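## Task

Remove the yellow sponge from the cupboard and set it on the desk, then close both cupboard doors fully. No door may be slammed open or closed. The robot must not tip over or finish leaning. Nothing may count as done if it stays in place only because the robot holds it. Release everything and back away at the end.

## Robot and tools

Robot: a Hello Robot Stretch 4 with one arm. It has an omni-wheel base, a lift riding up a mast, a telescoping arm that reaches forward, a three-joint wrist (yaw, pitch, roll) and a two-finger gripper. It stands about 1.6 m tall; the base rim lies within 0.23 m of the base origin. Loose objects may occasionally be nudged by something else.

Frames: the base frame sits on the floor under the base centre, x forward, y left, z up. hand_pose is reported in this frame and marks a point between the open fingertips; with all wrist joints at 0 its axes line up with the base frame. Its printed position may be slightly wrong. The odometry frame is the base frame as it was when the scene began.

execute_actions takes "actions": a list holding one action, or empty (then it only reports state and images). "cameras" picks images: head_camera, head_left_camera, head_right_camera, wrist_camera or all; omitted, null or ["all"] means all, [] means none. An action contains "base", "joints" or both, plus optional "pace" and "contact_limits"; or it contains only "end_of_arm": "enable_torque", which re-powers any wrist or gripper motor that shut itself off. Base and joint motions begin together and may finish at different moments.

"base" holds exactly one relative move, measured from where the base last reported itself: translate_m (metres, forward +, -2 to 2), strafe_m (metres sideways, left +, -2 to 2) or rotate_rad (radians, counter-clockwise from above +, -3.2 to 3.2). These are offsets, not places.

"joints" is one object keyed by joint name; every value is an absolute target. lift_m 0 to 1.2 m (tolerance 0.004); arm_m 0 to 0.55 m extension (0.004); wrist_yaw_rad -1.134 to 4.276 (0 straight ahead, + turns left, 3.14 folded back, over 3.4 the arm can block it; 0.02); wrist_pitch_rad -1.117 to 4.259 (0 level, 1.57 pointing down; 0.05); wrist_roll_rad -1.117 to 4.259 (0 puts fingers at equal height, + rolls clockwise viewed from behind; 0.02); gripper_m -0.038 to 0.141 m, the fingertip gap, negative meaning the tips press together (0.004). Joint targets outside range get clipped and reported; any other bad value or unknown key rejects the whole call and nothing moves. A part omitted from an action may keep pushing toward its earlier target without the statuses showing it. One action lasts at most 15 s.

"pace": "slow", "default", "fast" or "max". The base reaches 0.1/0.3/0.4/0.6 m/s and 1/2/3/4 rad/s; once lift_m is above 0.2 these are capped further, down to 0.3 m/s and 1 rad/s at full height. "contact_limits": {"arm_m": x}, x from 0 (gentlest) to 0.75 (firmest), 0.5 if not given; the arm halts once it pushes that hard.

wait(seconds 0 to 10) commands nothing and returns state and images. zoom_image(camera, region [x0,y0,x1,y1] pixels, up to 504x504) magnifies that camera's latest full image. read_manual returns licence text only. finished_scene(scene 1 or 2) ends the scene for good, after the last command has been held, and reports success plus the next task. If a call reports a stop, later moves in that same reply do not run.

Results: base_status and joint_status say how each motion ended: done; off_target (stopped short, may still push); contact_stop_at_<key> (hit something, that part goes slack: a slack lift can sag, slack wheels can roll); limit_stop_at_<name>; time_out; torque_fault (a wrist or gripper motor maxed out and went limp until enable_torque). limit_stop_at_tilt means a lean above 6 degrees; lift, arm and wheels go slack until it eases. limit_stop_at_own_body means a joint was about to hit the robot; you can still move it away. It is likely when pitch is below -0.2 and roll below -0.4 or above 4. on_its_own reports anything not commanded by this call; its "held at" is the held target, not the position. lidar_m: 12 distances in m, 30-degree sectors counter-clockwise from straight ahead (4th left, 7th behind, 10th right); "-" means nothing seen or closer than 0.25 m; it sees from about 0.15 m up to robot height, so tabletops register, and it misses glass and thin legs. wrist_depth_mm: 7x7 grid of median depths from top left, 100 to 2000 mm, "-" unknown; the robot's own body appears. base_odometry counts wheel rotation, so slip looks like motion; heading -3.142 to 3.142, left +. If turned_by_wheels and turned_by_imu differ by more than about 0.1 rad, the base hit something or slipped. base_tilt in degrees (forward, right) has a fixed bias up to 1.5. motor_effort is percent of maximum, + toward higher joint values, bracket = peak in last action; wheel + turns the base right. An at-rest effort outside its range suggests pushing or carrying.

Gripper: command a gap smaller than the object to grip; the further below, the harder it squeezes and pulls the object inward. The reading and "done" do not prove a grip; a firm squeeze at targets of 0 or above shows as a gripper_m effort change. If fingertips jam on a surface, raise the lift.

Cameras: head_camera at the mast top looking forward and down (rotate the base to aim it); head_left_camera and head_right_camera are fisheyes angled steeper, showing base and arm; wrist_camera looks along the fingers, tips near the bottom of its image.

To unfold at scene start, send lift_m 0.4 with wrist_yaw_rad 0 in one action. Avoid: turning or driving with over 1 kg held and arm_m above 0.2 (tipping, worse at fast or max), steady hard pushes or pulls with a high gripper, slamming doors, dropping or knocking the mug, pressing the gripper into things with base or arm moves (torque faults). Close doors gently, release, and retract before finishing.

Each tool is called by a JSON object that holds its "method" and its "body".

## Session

{"method": "execute_actions", "body": {"actions": []}}

Scene clock: 0.00 s.
base_odometry: x=+0.000 y=+0.000 heading=+0.000 (m, m, rad; odometry frame)
turned_by_wheels: +0.000 (rad since the last result)
turned_by_imu: +0.000 (rad since the last result)
base_tilt: forward=+0.0 right=-0.5 (deg)
lidar_m: 1.57 2.17 2.21 2.64 1.92 2.42 2.79 1.71 1.75 1.45 1.30 1.28
base_status: not commanded
joint_positions: lift_m=+0.198 arm_m=+0.002 wrist_yaw_rad=+3.063 wrist_pitch_rad=+0.021 wrist_roll_rad=-0.017 gripper_m=+0.057
joint_status: not commanded
motor_effort: lift_m=+20 arm_m=+0 wrist_yaw_rad=+1 wrist_pitch_rad=-6 wrist_roll_rad=+0 gripper_m=-3 wheel_0=+0 wheel_1=+0 wheel_2=+0 (%)
hand_pose: x=-0.1077 y=+0.1099 z=+0.3706 quat_wxyz=(+0.039, -0.011, -0.008, +0.999) (m; base frame)
wrist_depth_mm: 139 142 - - - - - / 107 140 - - - - - / 109 140 - - - - - / 118 139 - - - - - / 137 - - - - - - / 1661 1708 1430 1808 1618 1863 1863 / 1078 1098 976 1138 193 1160 1160
pictures: head_camera, head_left_camera, head_right_camera, wrist_camera
Images, in order (width x height): head_camera 420x560, head_left_camera 420x672, head_right_camera 420x672, wrist_camera 616x392.

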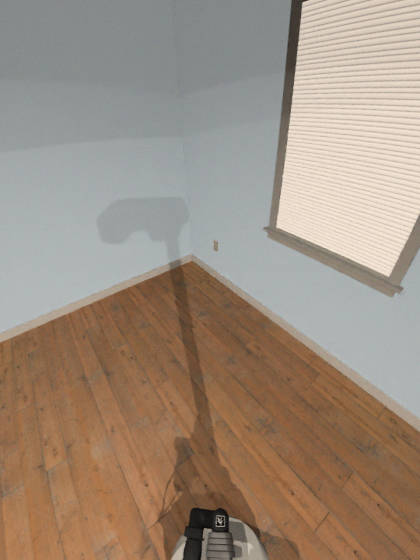

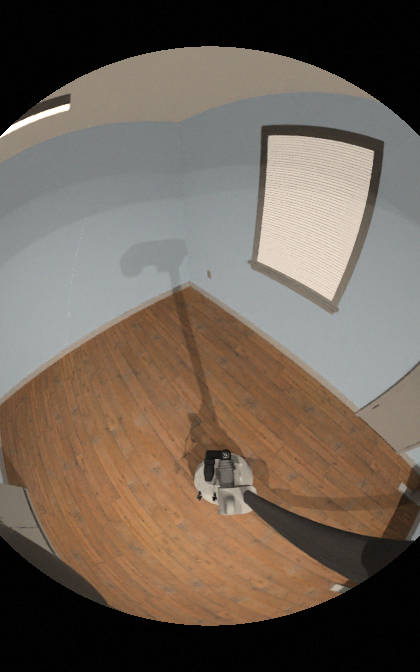

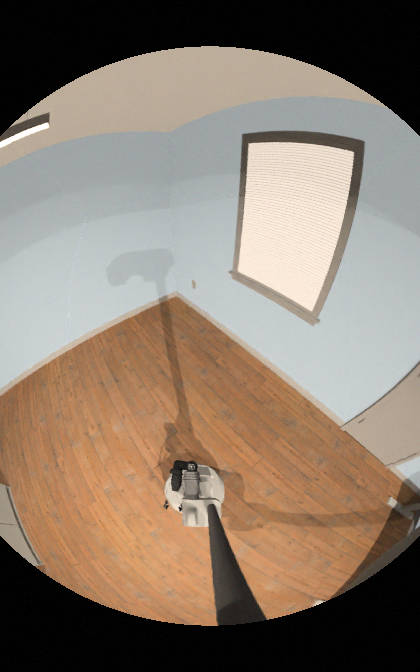

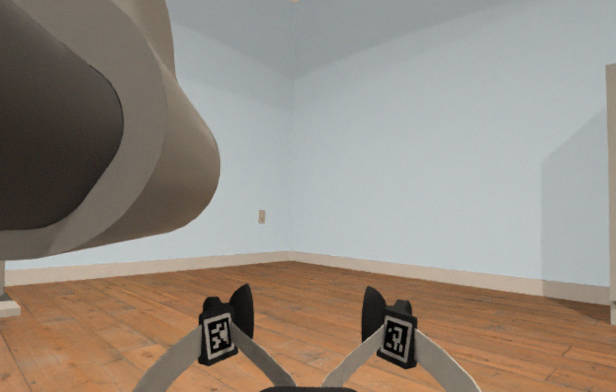

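{"method": "execute_actions", "body": {"actions": [{"base": {"rotate_rad": 2.15}, "joints": {"lift_m": 0.45, "wrist_yaw_rad": 0.0, "wrist_pitch_rad": 0.0, "wrist_roll_rad": 0.0, "gripper_m": 0.04}, "pace": "max"}]}}

Scene clock: 5.47 s.
base_odometry: x=+0.000 y=+0.000 heading=+2.150 (m, m, rad; odometry frame)
turned_by_wheels: +2.150 (rad since the last result)
turned_by_imu: +2.149 (rad since the last result)
base_tilt: forward=+0.0 right=-0.4 (deg)
lidar_m: 1.93 2.46 2.72 1.73 1.74 1.42 1.28 1.32 1.73 2.18 2.23 2.07
base_status: done
joint_positions: lift_m=+0.450 arm_m=+0.002 wrist_yaw_rad=+0.000 wrist_pitch_rad=+0.002 wrist_roll_rad=+0.000 gripper_m=+0.040
joint_status: all done
motor_effort: lift_m=+23(27) arm_m=+0(1) wrist_yaw_rad=-2(7) wrist_pitch_rad=-4(6) wrist_roll_rad=+0(1) gripper_m=-4(5) wheel_0=+1(7) wheel_1=+1(11) wheel_2=+1(11) (%)
hand_pose: x=+0.4614 y=-0.0873 z=+0.6274 quat_wxyz=(+1.000, +0.000, +0.001, +0.000) (m; base frame)
wrist_depth_mm: - - - - - - - / - - - - - - - / - - - 1808 - - - / - - 1756 1756 1808 - - / - - 1708 1708 1756 - - / - - 1661 1708 1808 - - / 1863 1808 1618 1708 184 1863 1808
pictures: head_camera, head_left_camera, head_right_camera, wrist_camera
Images, in order (width x height): head_camera 420x560, head_left_camera 420x672, head_right_camera 420x672, wrist_camera 616x392.

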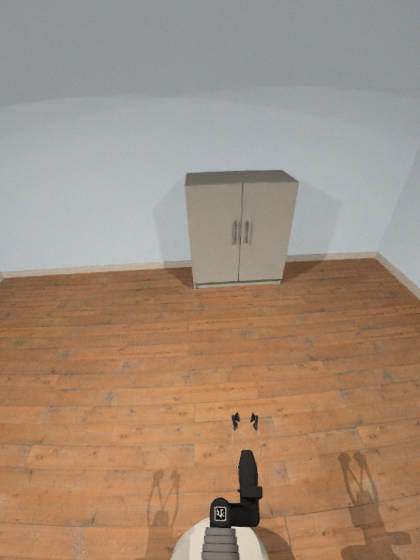

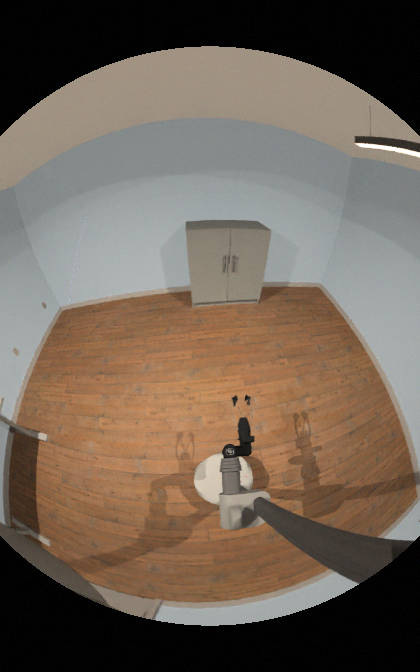

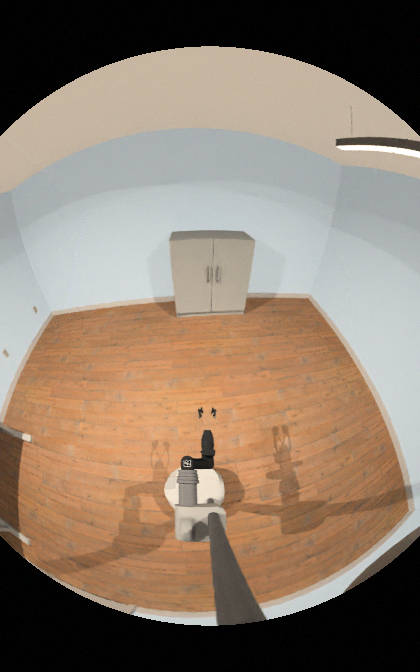

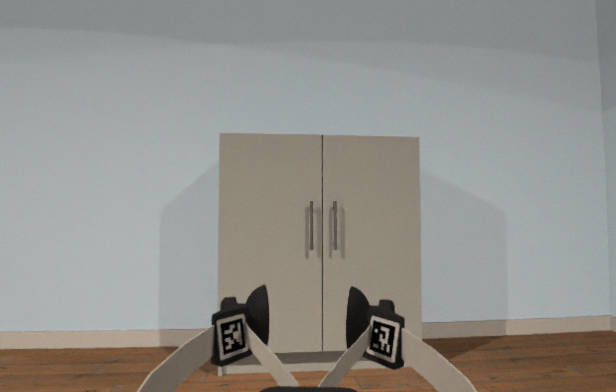

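{"method": "zoom_image", "body": {"camera": "wrist_camera", "region": [190, 110, 450, 392]}}

Region (190, 110, 450, 392) of wrist_camera's 616x392 image, scaled by 1.787; it fills the left 465 columns of this view, and the rest is white.

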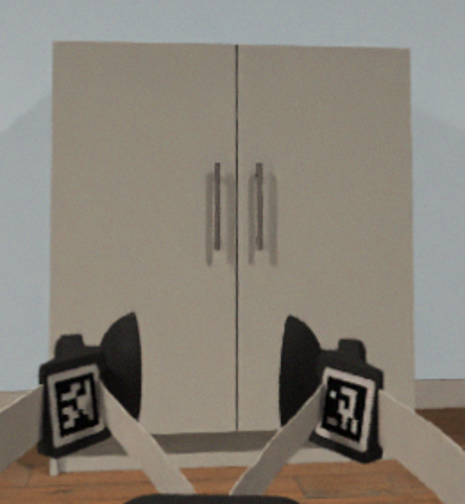

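{"method": "execute_actions", "body": {"actions": [{"base": {"translate_m": 1.08}, "joints": {"lift_m": 0.47, "arm_m": 0.27}, "pace": "max"}], "cameras": ["head_camera", "wrist_camera"]}}

Scene clock: 29.20 s.
base_odometry: x=-0.591 y=+0.904 heading=+2.150 (m, m, rad; odometry frame)
turned_by_wheels: +0.000 (rad since the last result)
turned_by_imu: -0.001 (rad since the last result)
base_tilt: forward=+0.0 right=-0.4 (deg)
lidar_m: 0.86 0.89 1.76 2.61 1.98 2.46 2.40 2.45 2.23 2.09 2.08 0.89
base_status: done
joint_positions: lift_m=+0.470 arm_m=+0.269 wrist_yaw_rad=+0.000 wrist_pitch_rad=+0.002 wrist_roll_rad=+0.000 gripper_m=+0.040
joint_status: all done
motor_effort: lift_m=+22(28) arm_m=+6(5) wrist_yaw_rad=+0(1) wrist_pitch_rad=-5(5) wrist_roll_rad=+0(0) gripper_m=-4(3) wheel_0=-1(7) wheel_1=-2(5) wheel_2=+1(12) (%)
hand_pose: x=+0.7283 y=-0.0874 z=+0.6475 quat_wxyz=(+1.000, +0.000, +0.001, +0.000) (m; base frame)
wrist_depth_mm: 379 387 397 404 418 427 436 / 377 387 392 402 413 421 433 / 375 379 392 402 407 421 430 / 373 377 389 397 404 415 427 / 370 375 384 392 404 413 424 / 366 373 377 389 399 410 418 / 364 368 375 384 184 407 415
pictures: head_camera, wrist_camera
Images, in order (width x height): head_camera 420x560, wrist_camera 616x392.

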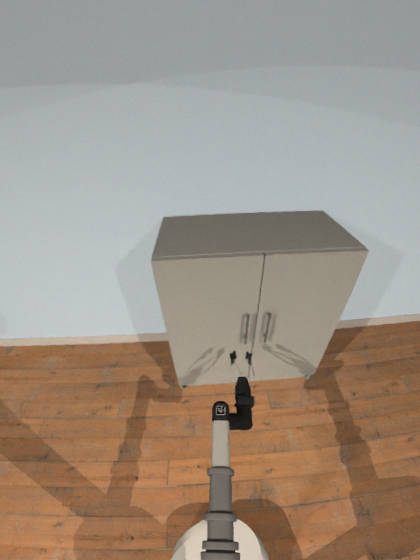

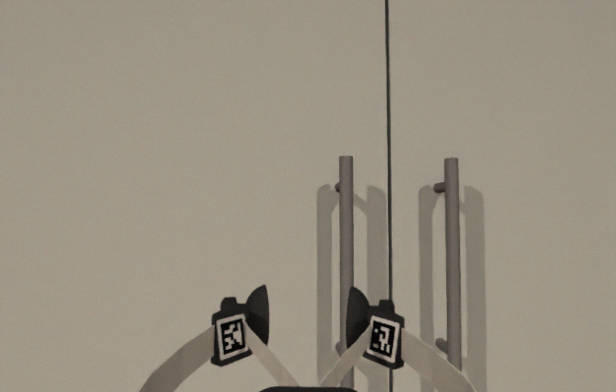

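{"method": "zoom_image", "body": {"camera": "head_camera", "region": [230, 235, 300, 285]}}

Region (230, 235, 300, 285) of head_camera's 420x560 image, scaled by 7.200, with more detail than that image has; it fills the top 360 rows of this view, and the rest is white.

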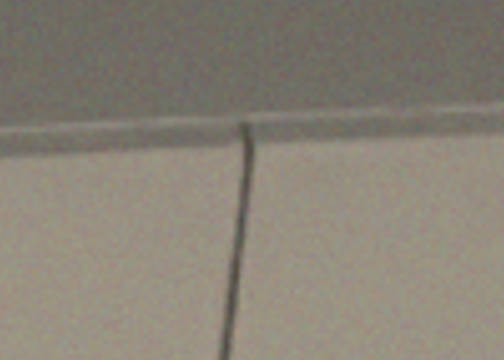

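{"method": "execute_actions", "body": {"actions": [{"base": {"strafe_m": -0.138}, "joints": {"arm_m": 0.37}, "pace": "fast"}], "cameras": ["wrist_camera"]}}

Scene clock: 46.90 s.
base_odometry: x=-0.476 y=+0.979 heading=+2.150 (m, m, rad; odometry frame)
turned_by_wheels: +0.000 (rad since the last result)
turned_by_imu: +0.000 (rad since the last result)
base_tilt: forward=+0.1 right=-0.5 (deg)
lidar_m: 0.84 0.90 1.78 2.76 2.10 2.52 2.35 2.43 2.10 1.94 1.99 0.92
base_status: done
joint_positions: lift_m=+0.470 arm_m=+0.369 wrist_yaw_rad=+0.000 wrist_pitch_rad=+0.002 wrist_roll_rad=+0.000 gripper_m=+0.040
joint_status: all done
motor_effort: lift_m=+22(22) arm_m=+6(10) wrist_yaw_rad=+0(3) wrist_pitch_rad=-5(4) wrist_roll_rad=+0(0) gripper_m=-4(4) wheel_0=-1(11) wheel_1=-1(8) wheel_2=+1(1) (%)
hand_pose: x=+0.8283 y=-0.0874 z=+0.6475 quat_wxyz=(+1.000, +0.000, +0.001, +0.000) (m; base frame)
wrist_depth_mm: 294 301 309 317 322 332 338 / 294 298 304 314 320 330 334 / 290 296 303 310 317 325 334 / 289 293 300 307 315 324 329 / 286 293 300 304 314 319 329 / 282 287 294 300 309 319 325 / 281 286 290 298 184 315 322
pictures: wrist_camera
Images, in order (width x height): wrist_camera 616x392.

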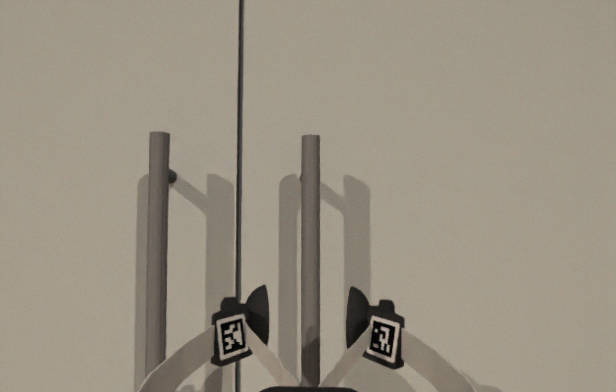

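{"method": "execute_actions", "body": {"actions": [{"joints": {"arm_m": 0.425}, "pace": "fast", "contact_limits": {"arm_m": 0.2}}], "cameras": ["wrist_camera"]}}

Scene clock: 50.77 s.
base_odometry: x=-0.476 y=+0.979 heading=+2.150 (m, m, rad; odometry frame)
turned_by_wheels: +0.000 (rad since the last result)
turned_by_imu: +0.001 (rad since the last result)
base_tilt: forward=+0.0 right=-0.4 (deg)
lidar_m: 0.84 0.90 1.76 2.74 2.11 2.52 2.38 2.45 2.09 1.95 1.99 0.92
base_status: not commanded
joint_positions: lift_m=+0.470 arm_m=+0.424 wrist_yaw_rad=+0.000 wrist_pitch_rad=+0.002 wrist_roll_rad=+0.000 gripper_m=+0.040
joint_status: all done
motor_effort: lift_m=+22(22) arm_m=+7(7) wrist_yaw_rad=-1(0) wrist_pitch_rad=-5(4) wrist_roll_rad=+0(0) gripper_m=-5(4) wheel_0=-1(1) wheel_1=-1(1) wheel_2=+1(1) (%)
contact_limits: arm_m 0.2
hand_pose: x=+0.8833 y=-0.0874 z=+0.6475 quat_wxyz=(+1.000, +0.000, +0.001, +0.000) (m; base frame)
wrist_depth_mm: 243 246 253 258 266 270 277 / 240 245 251 256 264 270 276 / 238 241 249 253 260 267 272 / 236 240 246 251 257 265 271 / 234 237 245 248 256 263 268 / 234 236 241 247 254 260 266 / 230 233 238 211 184 257 263
pictures: wrist_camera
Images, in order (width x height): wrist_camera 616x392.

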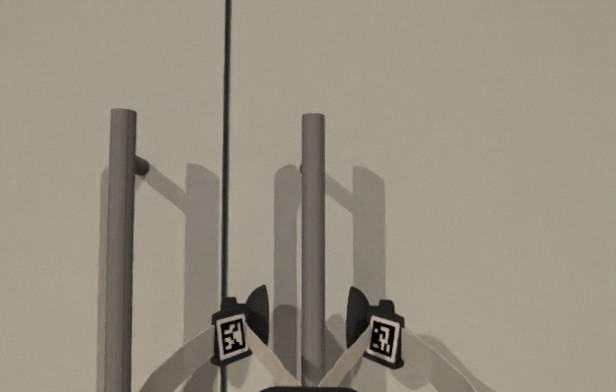

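{"method": "execute_actions", "body": {"actions": [{"joints": {"gripper_m": -0.015, "arm_m": 0.427}, "pace": "fast"}], "cameras": ["wrist_camera"]}}

Scene clock: 53.50 s.
base_odometry: x=-0.476 y=+0.979 heading=+2.149 (m, m, rad; odometry frame)
turned_by_wheels: -0.001 (rad since the last result)
turned_by_imu: +0.000 (rad since the last result)
base_tilt: forward=+0.1 right=-0.4 (deg)
lidar_m: 0.83 0.88 1.76 2.74 2.12 2.51 2.37 2.44 2.08 1.95 1.98 0.94
base_status: not commanded
joint_positions: lift_m=+0.470 arm_m=+0.427 wrist_yaw_rad=-0.003 wrist_pitch_rad=+0.002 wrist_roll_rad=+0.000 gripper_m=-0.015
joint_status: all done
motor_effort: lift_m=+22(22) arm_m=+3(6) wrist_yaw_rad=+9(9) wrist_pitch_rad=-5(5) wrist_roll_rad=+0(0) gripper_m=-17(20) wheel_0=-5(5) wheel_1=-3(3) wheel_2=-1(2) (%)
hand_pose: x=+0.8857 y=-0.0882 z=+0.6474 quat_wxyz=(+1.000, +0.000, +0.001, -0.001) (m; base frame)
wrist_depth_mm: 235 239 245 251 258 266 273 / 234 237 243 249 256 264 271 / 231 236 240 245 253 262 268 / 230 234 239 243 252 258 266 / 228 232 237 241 250 258 263 / 226 230 235 206 248 255 262 / 224 192 179 204 180 252 259
pictures: wrist_camera
Images, in order (width x height): wrist_camera 616x392.

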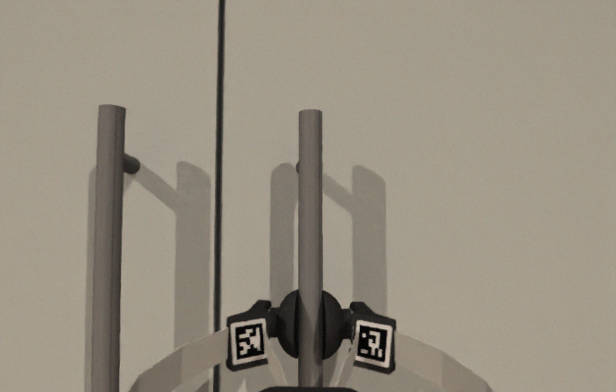

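{"method": "execute_actions", "body": {"actions": [{"base": {"strafe_m": -0.035}, "joints": {"arm_m": 0.328}}], "cameras": ["head_camera", "wrist_camera"]}}

Scene clock: 72.30 s.
base_odometry: x=-0.447 y=+0.999 heading=+2.149 (m, m, rad; odometry frame)
turned_by_wheels: +0.000 (rad since the last result)
turned_by_imu: +0.001 (rad since the last result)
base_tilt: forward=+0.0 right=-0.5 (deg)
lidar_m: 0.70 0.81 1.78 2.80 2.14 2.50 2.37 2.43 2.05 1.91 1.94 0.86
base_status: done
joint_positions: lift_m=+0.470 arm_m=+0.329 wrist_yaw_rad=-0.002 wrist_pitch_rad=+0.002 wrist_roll_rad=+0.000 gripper_m=-0.015
joint_status: all done
motor_effort: lift_m=+22(22) arm_m=-7(10) wrist_yaw_rad=+7(27) wrist_pitch_rad=-5(5) wrist_roll_rad=+0(0) gripper_m=-15(18) wheel_0=+0(8) wheel_1=+0(2) wheel_2=+0(7) (%)
hand_pose: x=+0.7884 y=-0.0881 z=+0.6475 quat_wxyz=(+1.000, +0.000, +0.001, -0.001) (m; base frame)
wrist_depth_mm: 200 627 239 253 279 309 345 / 196 778 235 250 274 306 340 / 196 778 234 241 272 303 338 / 193 379 232 240 271 300 332 / 191 759 229 238 268 297 329 / 190 759 224 207 266 294 327 / 188 200 180 206 180 293 322
pictures: head_camera, wrist_camera
Images, in order (width x height): head_camera 420x560, wrist_camera 616x392.

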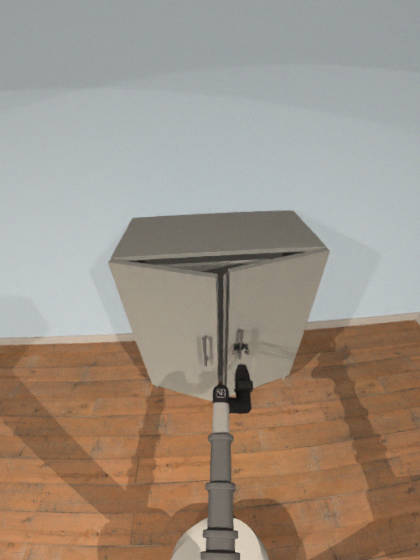

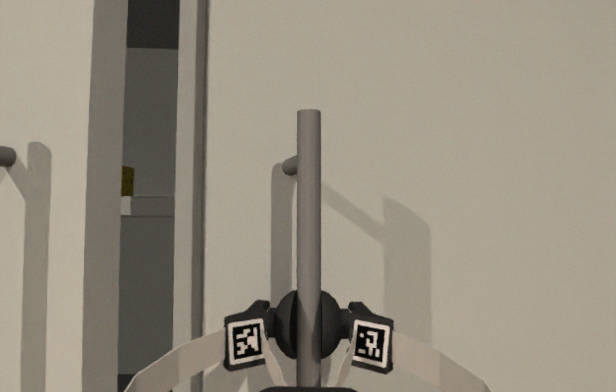

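{"method": "execute_actions", "body": {"actions": [{"base": {"strafe_m": 0.035}, "joints": {"arm_m": 0.43}, "contact_limits": {"arm_m": 0.25}}], "cameras": ["head_camera", "wrist_camera"]}}

Scene clock: 100.20 s.
base_odometry: x=-0.476 y=+0.979 heading=+2.149 (m, m, rad; odometry frame)
turned_by_wheels: +0.000 (rad since the last result)
turned_by_imu: +0.000 (rad since the last result)
base_tilt: forward=+0.0 right=-0.5 (deg)
lidar_m: 0.71 0.83 1.76 2.76 2.12 2.53 2.37 2.43 2.11 1.95 1.98 0.93
base_status: done
joint_positions: lift_m=+0.470 arm_m=+0.429 wrist_yaw_rad=-0.002 wrist_pitch_rad=+0.002 wrist_roll_rad=+0.000 gripper_m=-0.015
joint_status: all done
motor_effort: lift_m=+22(22) arm_m=+6(7) wrist_yaw_rad=+6(27) wrist_pitch_rad=-4(5) wrist_roll_rad=+0(0) gripper_m=-15(17) wheel_0=-3(12) wheel_1=-2(4) wheel_2=-1(4) (%)
contact_limits: arm_m 0.25
hand_pose: x=+0.8881 y=-0.0880 z=+0.6475 quat_wxyz=(+1.000, +0.000, +0.001, -0.001) (m; base frame)
wrist_depth_mm: 107 683 268 250 256 264 271 / 107 683 266 247 255 262 268 / 107 676 265 245 252 259 265 / 107 384 263 242 250 257 264 / 107 661 260 240 248 255 260 / 106 654 257 204 247 253 259 / 106 647 178 202 179 251 256
pictures: head_camera, wrist_camera
Images, in order (width x height): head_camera 420x560, wrist_camera 616x392.

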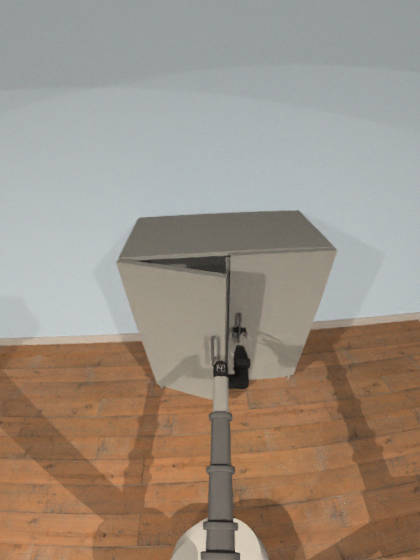

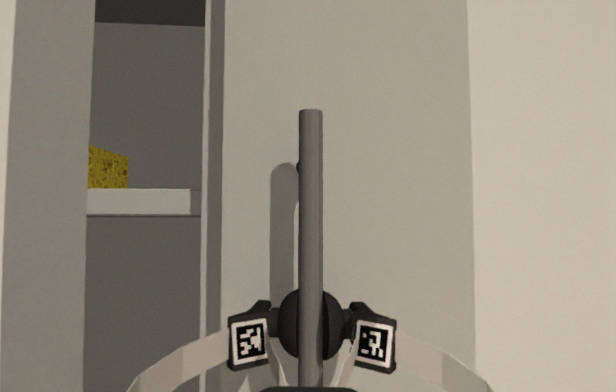

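{"method": "execute_actions", "body": {"actions": [{"joints": {"gripper_m": 0.022, "arm_m": 0.433}, "pace": "fast", "contact_limits": {"arm_m": 0.2}}], "cameras": ["wrist_camera"]}}

Scene clock: 142.97 s.
base_odometry: x=-0.476 y=+0.979 heading=+2.149 (m, m, rad; odometry frame)
turned_by_wheels: +0.000 (rad since the last result)
turned_by_imu: +0.001 (rad since the last result)
base_tilt: forward=+0.1 right=-0.5 (deg)
lidar_m: 0.70 0.83 1.77 2.76 2.08 2.51 2.38 2.42 2.09 1.94 1.99 0.93
base_status: not commanded
joint_positions: lift_m=+0.470 arm_m=+0.432 wrist_yaw_rad=+0.000 wrist_pitch_rad=+0.002 wrist_roll_rad=+0.000 gripper_m=+0.022
joint_status: all done
motor_effort: lift_m=+22(22) arm_m=+6(8) wrist_yaw_rad=+2(9) wrist_pitch_rad=-4(5) wrist_roll_rad=+0(1) gripper_m=-4(17) wheel_0=-1(3) wheel_1=-1(2) wheel_2=+0(1) (%)
contact_limits: arm_m 0.2
hand_pose: x=+0.8913 y=-0.0876 z=+0.6475 quat_wxyz=(+1.000, +0.000, +0.001, +0.000) (m; base frame)
wrist_depth_mm: 105 668 271 250 255 263 268 / 105 676 270 249 254 263 266 / 105 668 266 245 253 259 264 / 105 379 264 242 250 256 262 / 105 661 262 241 248 254 259 / 104 654 258 206 246 251 257 / 106 647 183 204 184 250 254
pictures: wrist_camera
Images, in order (width x height): wrist_camera 616x392.

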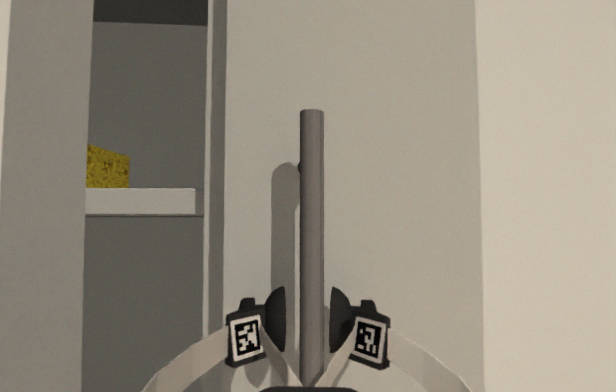

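{"method": "execute_actions", "body": {"actions": [{"joints": {"arm_m": 0.375, "lift_m": 0.665}, "pace": "fast"}], "cameras": ["wrist_camera"]}}

{"method": "execute_actions", "body": {"actions": [{"base": {"strafe_m": -0.175}, "joints": {"arm_m": 0.405, "gripper_m": 0.0}, "pace": "fast"}], "cameras": ["head_camera", "wrist_camera"]}}

Scene clock: 147.70 s.
base_odometry: x=-0.476 y=+0.979 heading=+2.149 (m, m, rad; odometry frame)
turned_by_wheels: +0.000 (rad since the last result)
turned_by_imu: +0.001 (rad since the last result)
base_tilt: forward=+0.1 right=-0.4 (deg)
lidar_m: 0.71 0.81 1.78 2.77 2.09 2.51 2.38 2.41 2.09 1.96 2.00 0.93
base_status: not commanded
joint_positions: lift_m=+0.665 arm_m=+0.376 wrist_yaw_rad=+0.000 wrist_pitch_rad=+0.002 wrist_roll_rad=+0.000 gripper_m=+0.022
joint_status: all done
motor_effort: lift_m=+24(29) arm_m=-6(8) wrist_yaw_rad=+0(2) wrist_pitch_rad=-5(5) wrist_roll_rad=+0(0) gripper_m=-4(5) wheel_0=-1(1) wheel_1=-1(0) wheel_2=+1(1) (%)
hand_pose: x=+0.8355 y=-0.0874 z=+0.8423 quat_wxyz=(+1.000, +0.000, +0.001, +0.000) (m; base frame)
wrist_depth_mm: 154 151 327 307 315 325 591 / 152 151 366 304 312 322 329 / 150 151 574 303 310 320 327 / 149 150 732 300 307 315 322 / 147 150 715 298 304 312 320 / 147 150 603 293 303 310 319 / 145 142 183 291 183 307 314
pictures: wrist_camera
Images, in order (width x height): wrist_camera 616x392.

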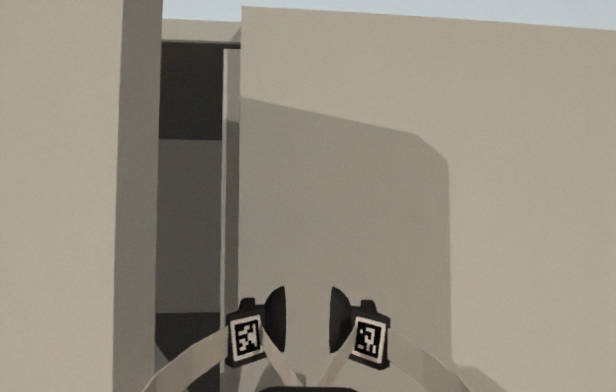

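Scene clock: 149.33 s.
base_odometry: x=-0.330 y=+1.075 heading=+2.149 (m, m, rad; odometry frame)
turned_by_wheels: +0.000 (rad since the last result)
turned_by_imu: -0.001 (rad since the last result)
base_tilt: forward=+0.0 right=-0.4 (deg)
lidar_m: 0.74 0.73 1.77 2.93 2.28 2.54 2.35 2.41 1.91 1.77 1.83 0.97
base_status: done
joint_positions: lift_m=+0.665 arm_m=+0.404 wrist_yaw_rad=+0.000 wrist_pitch_rad=+0.002 wrist_roll_rad=+0.000 gripper_m=+0.000
joint_status: all done
motor_effort: lift_m=+23(24) arm_m=+6(6) wrist_yaw_rad=-1(1) wrist_pitch_rad=-5(4) wrist_roll_rad=+0(0) gripper_m=-6(5) wheel_0=+0(9) wheel_1=+0(9) wheel_2=+1(1) (%)
hand_pose: x=+0.8633 y=-0.0874 z=+0.8424 quat_wxyz=(+1.000, +0.000, +0.001, +0.000) (m; base frame)
wrist_depth_mm: 276 281 287 294 303 310 842 / 273 279 286 293 300 309 315 / 271 277 283 291 298 304 312 / 268 274 281 287 294 300 309 / 267 272 278 286 293 300 307 / 265 271 277 213 290 296 306 / 263 267 177 201 178 294 301
pictures: head_camera, wrist_camera
Images, in order (width x height): head_camera 420x560, wrist_camera 616x392.

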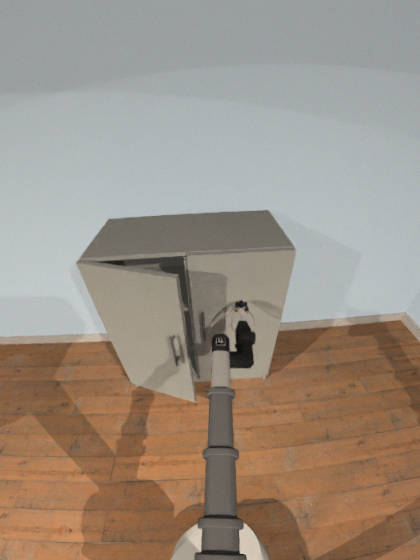

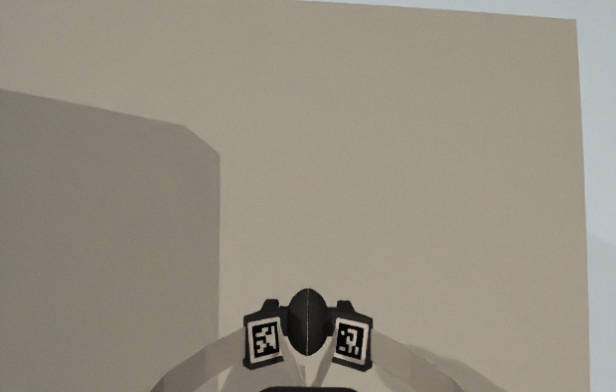

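{"method": "execute_actions", "body": {"actions": [{"joints": {"wrist_yaw_rad": 0.88, "arm_m": 0.422}, "contact_limits": {"arm_m": 0.2}}], "cameras": ["head_camera", "wrist_camera"]}}

Scene clock: 157.77 s.
base_odometry: x=-0.330 y=+1.075 heading=+2.149 (m, m, rad; odometry frame)
turned_by_wheels: +0.000 (rad since the last result)
turned_by_imu: +0.001 (rad since the last result)
base_tilt: forward=+0.0 right=-0.4 (deg)
lidar_m: 0.73 0.74 1.79 2.93 2.27 2.55 2.36 2.41 1.89 1.77 1.81 0.96
base_status: not commanded
joint_positions: lift_m=+0.665 arm_m=+0.421 wrist_yaw_rad=+0.880 wrist_pitch_rad=+0.002 wrist_roll_rad=+0.000 gripper_m=+0.000
joint_status: all done
motor_effort: lift_m=+23(23) arm_m=+6(7) wrist_yaw_rad=+2(5) wrist_pitch_rad=-5(4) wrist_roll_rad=+0(0) gripper_m=-6(5) wheel_0=+0(0) wheel_1=+0(0) wheel_2=+1(1) (%)
contact_limits: arm_m 0.2
hand_pose: x=+0.8431 y=+0.1665 z=+0.8424 quat_wxyz=(+0.905, -0.001, +0.001, +0.426) (m; base frame)
wrist_depth_mm: - 1808 1138 960 294 214 191 / - 368 427 427 366 213 191 / - 319 640 732 564 212 190 / - 287 661 820 768 211 190 / - 265 647 798 759 210 189 / - 251 627 213 609 208 188 / - 239 168 202 178 203 187
pictures: head_camera, wrist_camera
Images, in order (width x height): head_camera 420x560, wrist_camera 616x392.

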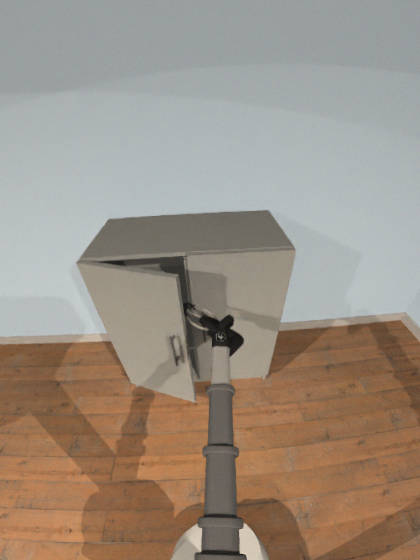

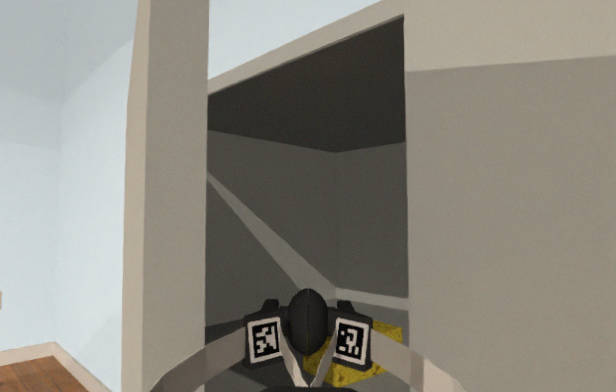

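{"method": "execute_actions", "body": {"actions": [{"base": {"strafe_m": 0.062}, "joints": {"arm_m": 0.315}, "contact_limits": {"arm_m": 0.25}}], "cameras": ["head_camera", "wrist_camera"]}}

Scene clock: 174.57 s.
base_odometry: x=-0.381 y=+1.041 heading=+2.149 (m, m, rad; odometry frame)
turned_by_wheels: +0.000 (rad since the last result)
turned_by_imu: +0.001 (rad since the last result)
base_tilt: forward=+0.0 right=-0.4 (deg)
lidar_m: 0.87 0.56 1.79 2.87 2.20 2.54 2.37 2.41 1.98 1.84 1.88 0.93
base_status: done
joint_positions: lift_m=+0.665 arm_m=+0.316 wrist_yaw_rad=+0.880 wrist_pitch_rad=+0.002 wrist_roll_rad=+0.000 gripper_m=+0.000
joint_status: all done
motor_effort: lift_m=+23(23) arm_m=-6(8) wrist_yaw_rad=+1(21) wrist_pitch_rad=-4(6) wrist_roll_rad=+0(0) gripper_m=-6(6) wheel_0=+1(17) wheel_1=+0(5) wheel_2=+1(4) (%)
contact_limits: arm_m 0.25
hand_pose: x=+0.7383 y=+0.1666 z=+0.8424 quat_wxyz=(+0.905, +0.000, +0.001, +0.426) (m; base frame)
wrist_depth_mm: 260 1863 1464 1138 931 364 300 / 262 355 1430 1025 436 427 329 / 262 355 569 668 741 715 433 / 260 355 569 699 842 732 480 / 259 355 564 699 842 732 654 / 259 353 521 213 759 707 654 / 258 332 177 201 178 430 427
pictures: head_camera, wrist_camera
Images, in order (width x height): head_camera 420x560, wrist_camera 616x392.

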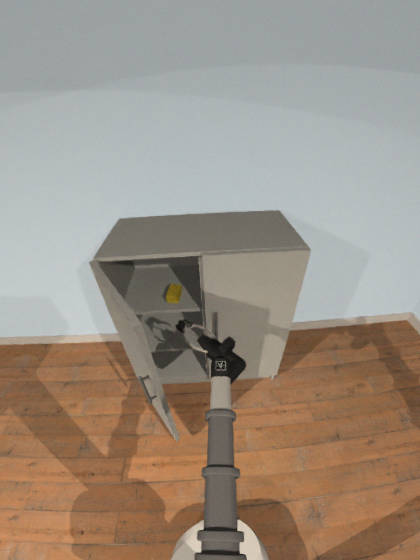

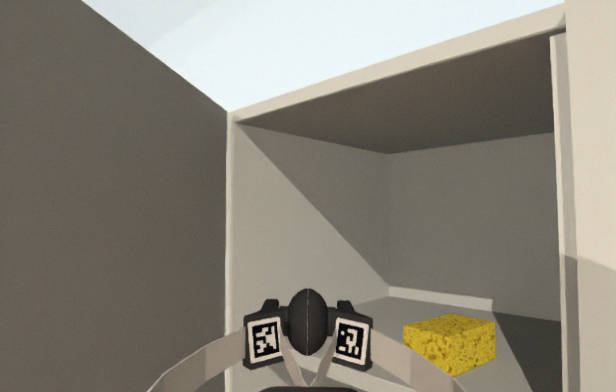

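{"method": "execute_actions", "body": {"actions": [], "cameras": ["head_camera", "wrist_camera"]}}

Scene clock: 175.57 s.
base_odometry: x=-0.381 y=+1.041 heading=+2.149 (m, m, rad; odometry frame)
turned_by_wheels: +0.000 (rad since the last result)
turned_by_imu: +0.000 (rad since the last result)
base_tilt: forward=+0.0 right=-0.4 (deg)
lidar_m: 0.85 0.55 1.79 2.87 2.20 2.55 2.36 2.41 1.98 1.84 1.89 0.94
base_status: done
joint_positions: lift_m=+0.665 arm_m=+0.316 wrist_yaw_rad=+0.880 wrist_pitch_rad=+0.002 wrist_roll_rad=+0.000 gripper_m=+0.000
joint_status: all done
motor_effort: lift_m=+23(23) arm_m=-6(8) wrist_yaw_rad=+3(21) wrist_pitch_rad=-5(6) wrist_roll_rad=+0(0) gripper_m=-7(6) wheel_0=+2(17) wheel_1=+0(5) wheel_2=+1(4) (%)
contact_limits: arm_m 0.25
hand_pose: x=+0.7383 y=+0.1666 z=+0.8424 quat_wxyz=(+0.905, +0.000, +0.001, +0.426) (m; base frame)
wrist_depth_mm: 279 1921 1499 1138 931 364 301 / 279 373 1397 1042 436 427 330 / 279 373 569 661 732 715 430 / 278 370 569 707 854 750 480 / 278 370 569 699 842 741 661 / 277 370 525 212 759 707 654 / 277 349 177 202 178 433 427
pictures: head_camera, wrist_camera
Images, in order (width x height): head_camera 420x560, wrist_camera 616x392.

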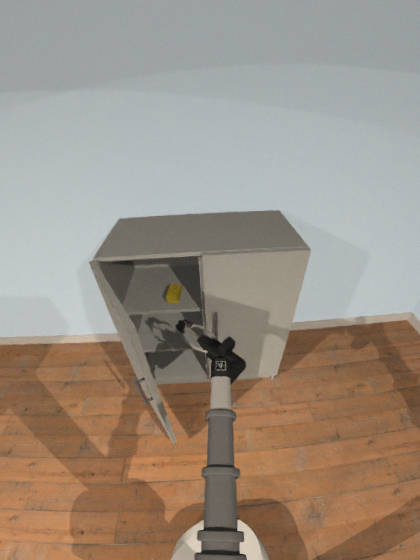

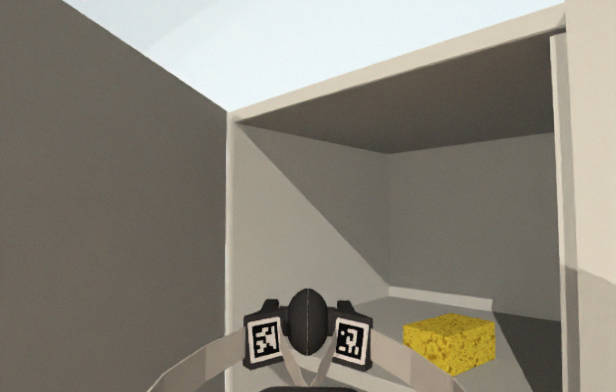

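{"method": "zoom_image", "body": {"camera": "wrist_camera", "region": [380, 280, 540, 392]}}

{"method": "zoom_image", "body": {"camera": "head_camera", "region": [90, 230, 250, 390]}}

Region (380, 280, 540, 392) of wrist_camera's 616x392 image, scaled by 3.150; it fills the top 353 rows of this view, and the rest is white.

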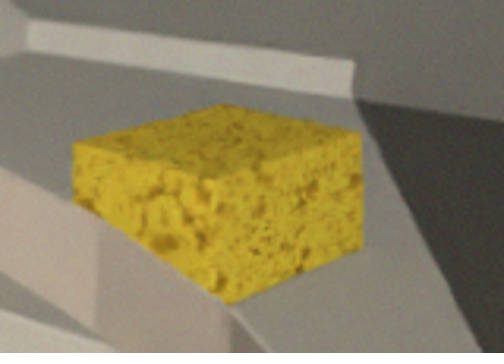

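Region (90, 230, 250, 390) of head_camera's 420x560 image, scaled by 3.150, with more detail than that image has.

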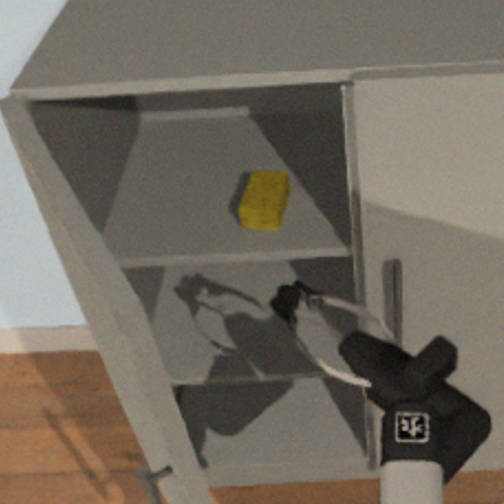

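{"method": "execute_actions", "body": {"actions": []}}

Scene clock: 194.80 s.
base_odometry: x=-0.381 y=+1.041 heading=+2.149 (m, m, rad; odometry frame)
turned_by_wheels: +0.000 (rad since the last result)
turned_by_imu: +0.000 (rad since the last result)
base_tilt: forward=+0.0 right=-0.4 (deg)
lidar_m: 0.84 0.57 1.80 2.87 2.23 2.54 2.38 2.40 1.98 1.83 1.88 0.95
base_status: done
joint_positions: lift_m=+0.665 arm_m=+0.316 wrist_yaw_rad=+0.880 wrist_pitch_rad=+0.002 wrist_roll_rad=+0.000 gripper_m=+0.000
joint_status: all done
motor_effort: lift_m=+23(23) arm_m=-6(8) wrist_yaw_rad=-1(21) wrist_pitch_rad=-5(6) wrist_roll_rad=+0(0) gripper_m=-8(6) wheel_0=+2(17) wheel_1=+0(5) wheel_2=+1(4) (%)
contact_limits: arm_m 0.25
hand_pose: x=+0.7383 y=+0.1666 z=+0.8424 quat_wxyz=(+0.905, +0.000, +0.001, +0.426) (m; base frame)
wrist_depth_mm: 279 1863 1499 1118 946 364 301 / 279 370 1397 1042 436 427 332 / 279 373 574 661 732 715 430 / 279 370 569 715 854 741 480 / 277 370 574 699 842 750 654 / 277 368 525 213 759 715 654 / 274 351 177 202 178 430 427
pictures: head_camera, head_left_camera, head_right_camera, wrist_camera
Images, in order (width x height): head_camera 420x560, head_left_camera 420x672, head_right_camera 420x672, wrist_camera 616x392.

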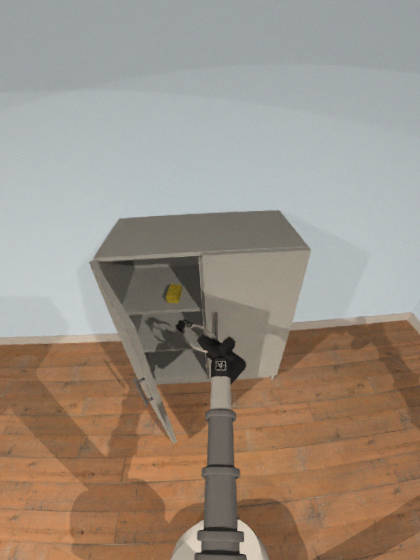

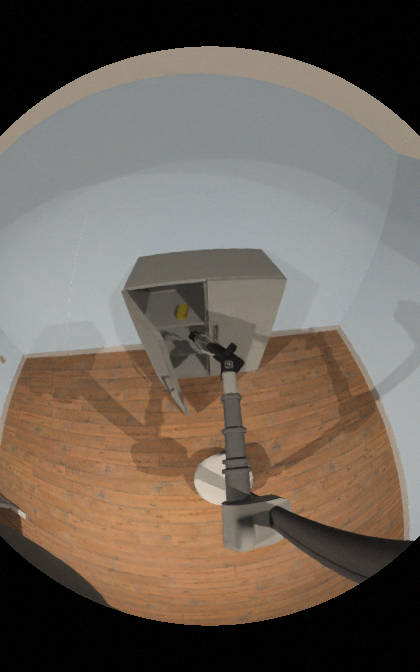

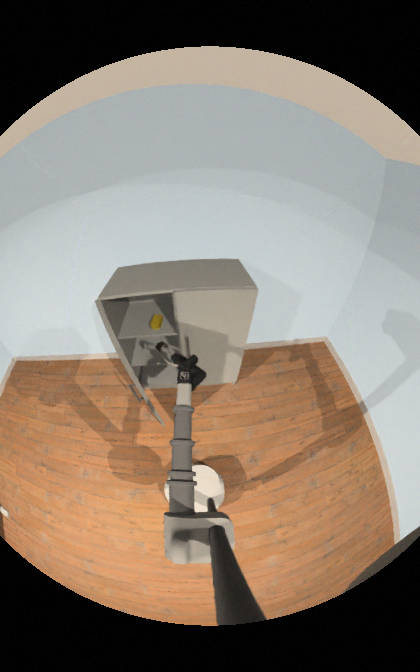

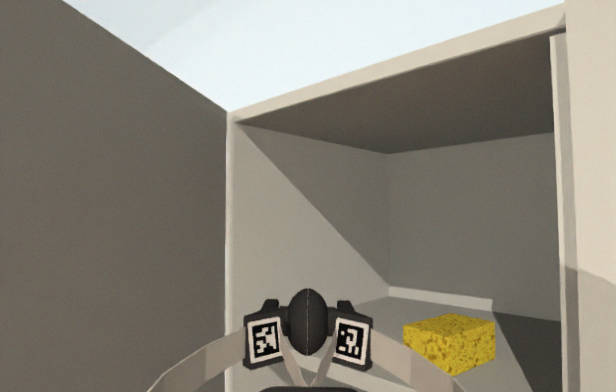

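{"method": "zoom_image", "body": {"camera": "head_camera", "region": [80, 200, 320, 460]}}

{"method": "zoom_image", "body": {"camera": "wrist_camera", "region": [360, 252, 616, 392]}}

Region (80, 200, 320, 460) of head_camera's 420x560 image, scaled by 1.938, with more detail than that image has; it fills the left 465 columns of this view, and the rest is white.

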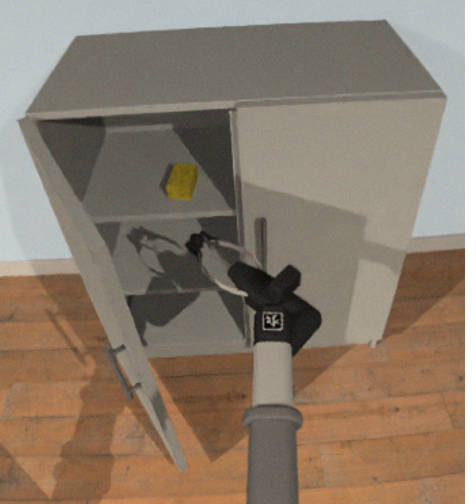

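Region (360, 252, 616, 392) of wrist_camera's 616x392 image, scaled by 1.969; it fills the top 276 rows of this view, and the rest is white.

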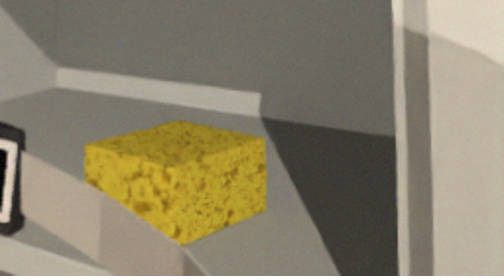

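{"method": "execute_actions", "body": {"actions": [{"base": {"rotate_rad": 0.325}, "joints": {"wrist_yaw_rad": 0.0, "wrist_pitch_rad": 0.2, "gripper_m": 0.11, "lift_m": 0.65}}], "cameras": ["head_camera", "wrist_camera"]}}

Scene clock: 252.17 s.
base_odometry: x=-0.382 y=+1.041 heading=+2.474 (m, m, rad; odometry frame)
turned_by_wheels: +0.325 (rad since the last result)
turned_by_imu: +0.326 (rad since the last result)
base_tilt: forward=-0.1 right=-0.4 (deg)
lidar_m: 0.56 1.56 2.63 2.17 2.38 2.36 2.37 2.16 1.83 1.84 1.59 0.85
base_status: done
joint_positions: lift_m=+0.650 arm_m=+0.316 wrist_yaw_rad=+0.000 wrist_pitch_rad=+0.202 wrist_roll_rad=+0.000 gripper_m=+0.110
joint_status: all done
motor_effort: lift_m=+16(21) arm_m=-6(7) wrist_yaw_rad=-2(6) wrist_pitch_rad=-4(4) wrist_roll_rad=+0(0) gripper_m=+0(4) wheel_0=+1(5) wheel_1=-1(6) wheel_2=+1(6) (%)
hand_pose: x=+0.7697 y=-0.0873 z=+0.7707 quat_wxyz=(+0.995, +0.000, +0.101, +0.000) (m; base frame)
wrist_depth_mm: 436 549 615 615 615 303 294 / 442 580 809 788 759 310 298 / 452 574 831 798 768 315 303 / 452 585 831 809 778 324 309 / 445 512 512 469 512 329 315 / 449 564 831 854 404 332 319 / 430 544 741 831 750 334 325
pictures: head_camera, wrist_camera
Images, in order (width x height): head_camera 420x560, wrist_camera 616x392.

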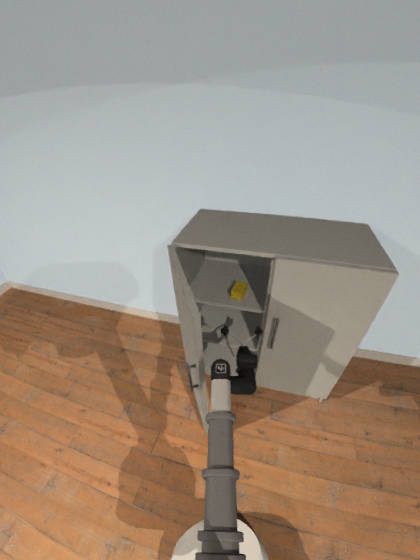

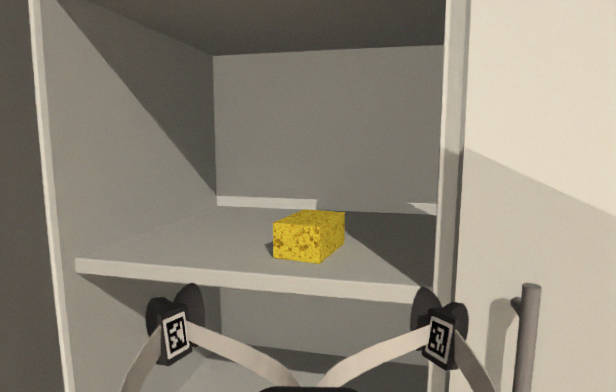

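{"method": "zoom_image", "body": {"camera": "head_camera", "region": [150, 230, 310, 450]}}

Region (150, 230, 310, 450) of head_camera's 420x560 image, scaled by 2.291, with more detail than that image has; it fills the left 367 columns of this view, and the rest is white.

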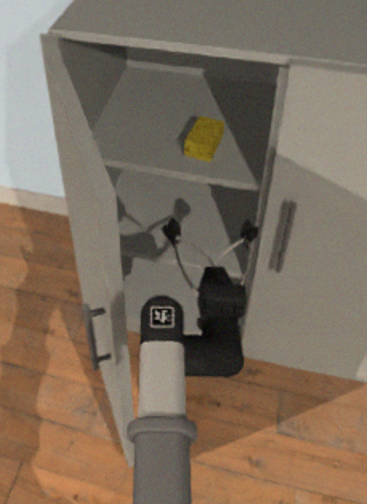

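{"method": "execute_actions", "body": {"actions": [{"base": {"translate_m": 0.10}, "joints": {"arm_m": 0.45, "lift_m": 0.643}, "contact_limits": {"arm_m": 0.25}}], "cameras": ["head_camera", "wrist_camera"]}}

Scene clock: 267.33 s.
base_odometry: x=-0.460 y=+1.103 heading=+2.474 (m, m, rad; odometry frame)
turned_by_wheels: +0.000 (rad since the last result)
turned_by_imu: +0.001 (rad since the last result)
base_tilt: forward=+0.0 right=-0.4 (deg)
lidar_m: 0.47 0.54 2.44 2.22 2.34 2.46 2.47 2.20 1.88 1.87 1.47 0.76
base_status: done
joint_positions: lift_m=+0.643 arm_m=+0.449 wrist_yaw_rad=+0.000 wrist_pitch_rad=+0.202 wrist_roll_rad=+0.000 gripper_m=+0.110
joint_status: all done
motor_effort: lift_m=+16(18) arm_m=+6(9) wrist_yaw_rad=+0(2) wrist_pitch_rad=-4(4) wrist_roll_rad=+1(0) gripper_m=+1(2) wheel_0=-1(3) wheel_1=-1(7) wheel_2=+2(8) (%)
contact_limits: arm_m 0.25
hand_pose: x=+0.9024 y=-0.0874 z=+0.7637 quat_wxyz=(+0.995, +0.000, +0.101, +0.000) (m; base frame)
wrist_depth_mm: 373 492 574 544 521 500 480 / 375 492 585 559 535 517 488 / 377 496 603 574 544 517 504 / 384 504 615 585 559 530 508 / 384 459 488 488 488 488 484 / 320 322 286 239 303 324 322 / 240 220 220 231 220 229 241
pictures: head_camera, wrist_camera
Images, in order (width x height): head_camera 420x560, wrist_camera 616x392.

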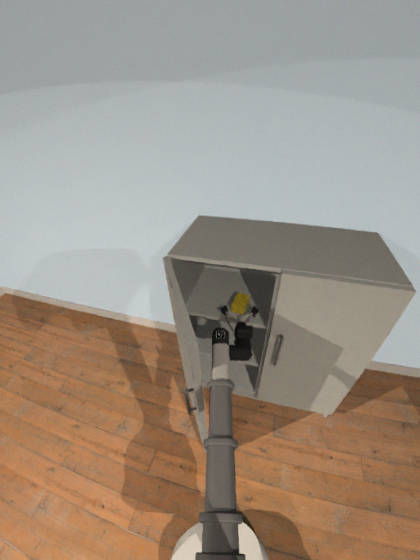

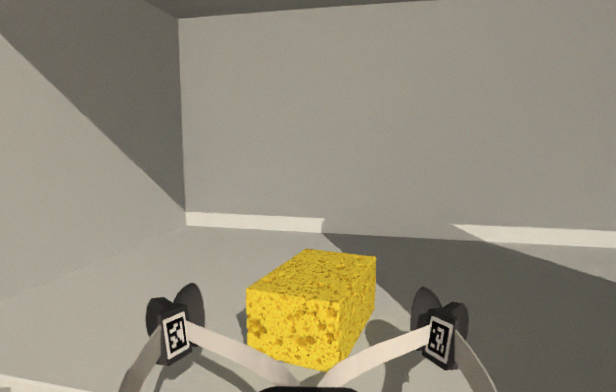

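{"method": "execute_actions", "body": {"actions": [{"joints": {"arm_m": 0.505, "lift_m": 0.631}, "contact_limits": {"arm_m": 0.25}}], "cameras": ["wrist_camera"]}}

Scene clock: 278.43 s.
base_odometry: x=-0.460 y=+1.103 heading=+2.474 (m, m, rad; odometry frame)
turned_by_wheels: +0.000 (rad since the last result)
turned_by_imu: +0.001 (rad since the last result)
base_tilt: forward=+0.1 right=-0.4 (deg)
lidar_m: 0.45 0.52 2.45 2.19 2.36 2.47 2.46 2.20 1.87 1.87 1.47 0.76
base_status: not commanded
joint_positions: lift_m=+0.631 arm_m=+0.504 wrist_yaw_rad=+0.000 wrist_pitch_rad=+0.202 wrist_roll_rad=+0.000 gripper_m=+0.110
joint_status: all done
motor_effort: lift_m=+16(15) arm_m=+6(7) wrist_yaw_rad=-1(0) wrist_pitch_rad=-4(4) wrist_roll_rad=+1(0) gripper_m=+0(1) wheel_0=-1(1) wheel_1=-1(1) wheel_2=+2(2) (%)
contact_limits: arm_m 0.25
hand_pose: x=+0.9574 y=-0.0874 z=+0.7517 quat_wxyz=(+0.995, +0.000, +0.101, +0.000) (m; base frame)
wrist_depth_mm: 357 473 525 496 477 455 433 / 362 473 535 508 488 462 445 / 364 477 549 521 496 469 452 / 364 484 559 530 504 480 462 / 364 439 445 445 445 445 442 / 293 294 213 191 220 296 294 / 220 200 196 175 202 210 220
pictures: wrist_camera
Images, in order (width x height): wrist_camera 616x392.

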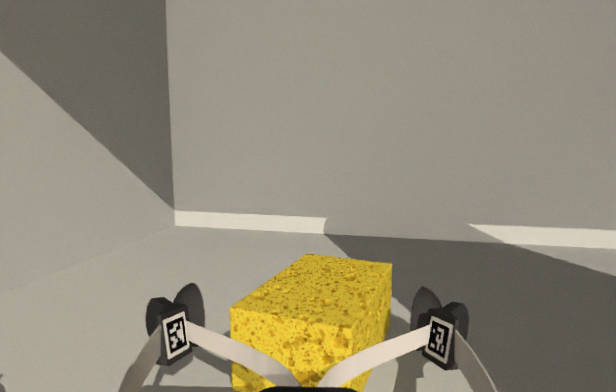

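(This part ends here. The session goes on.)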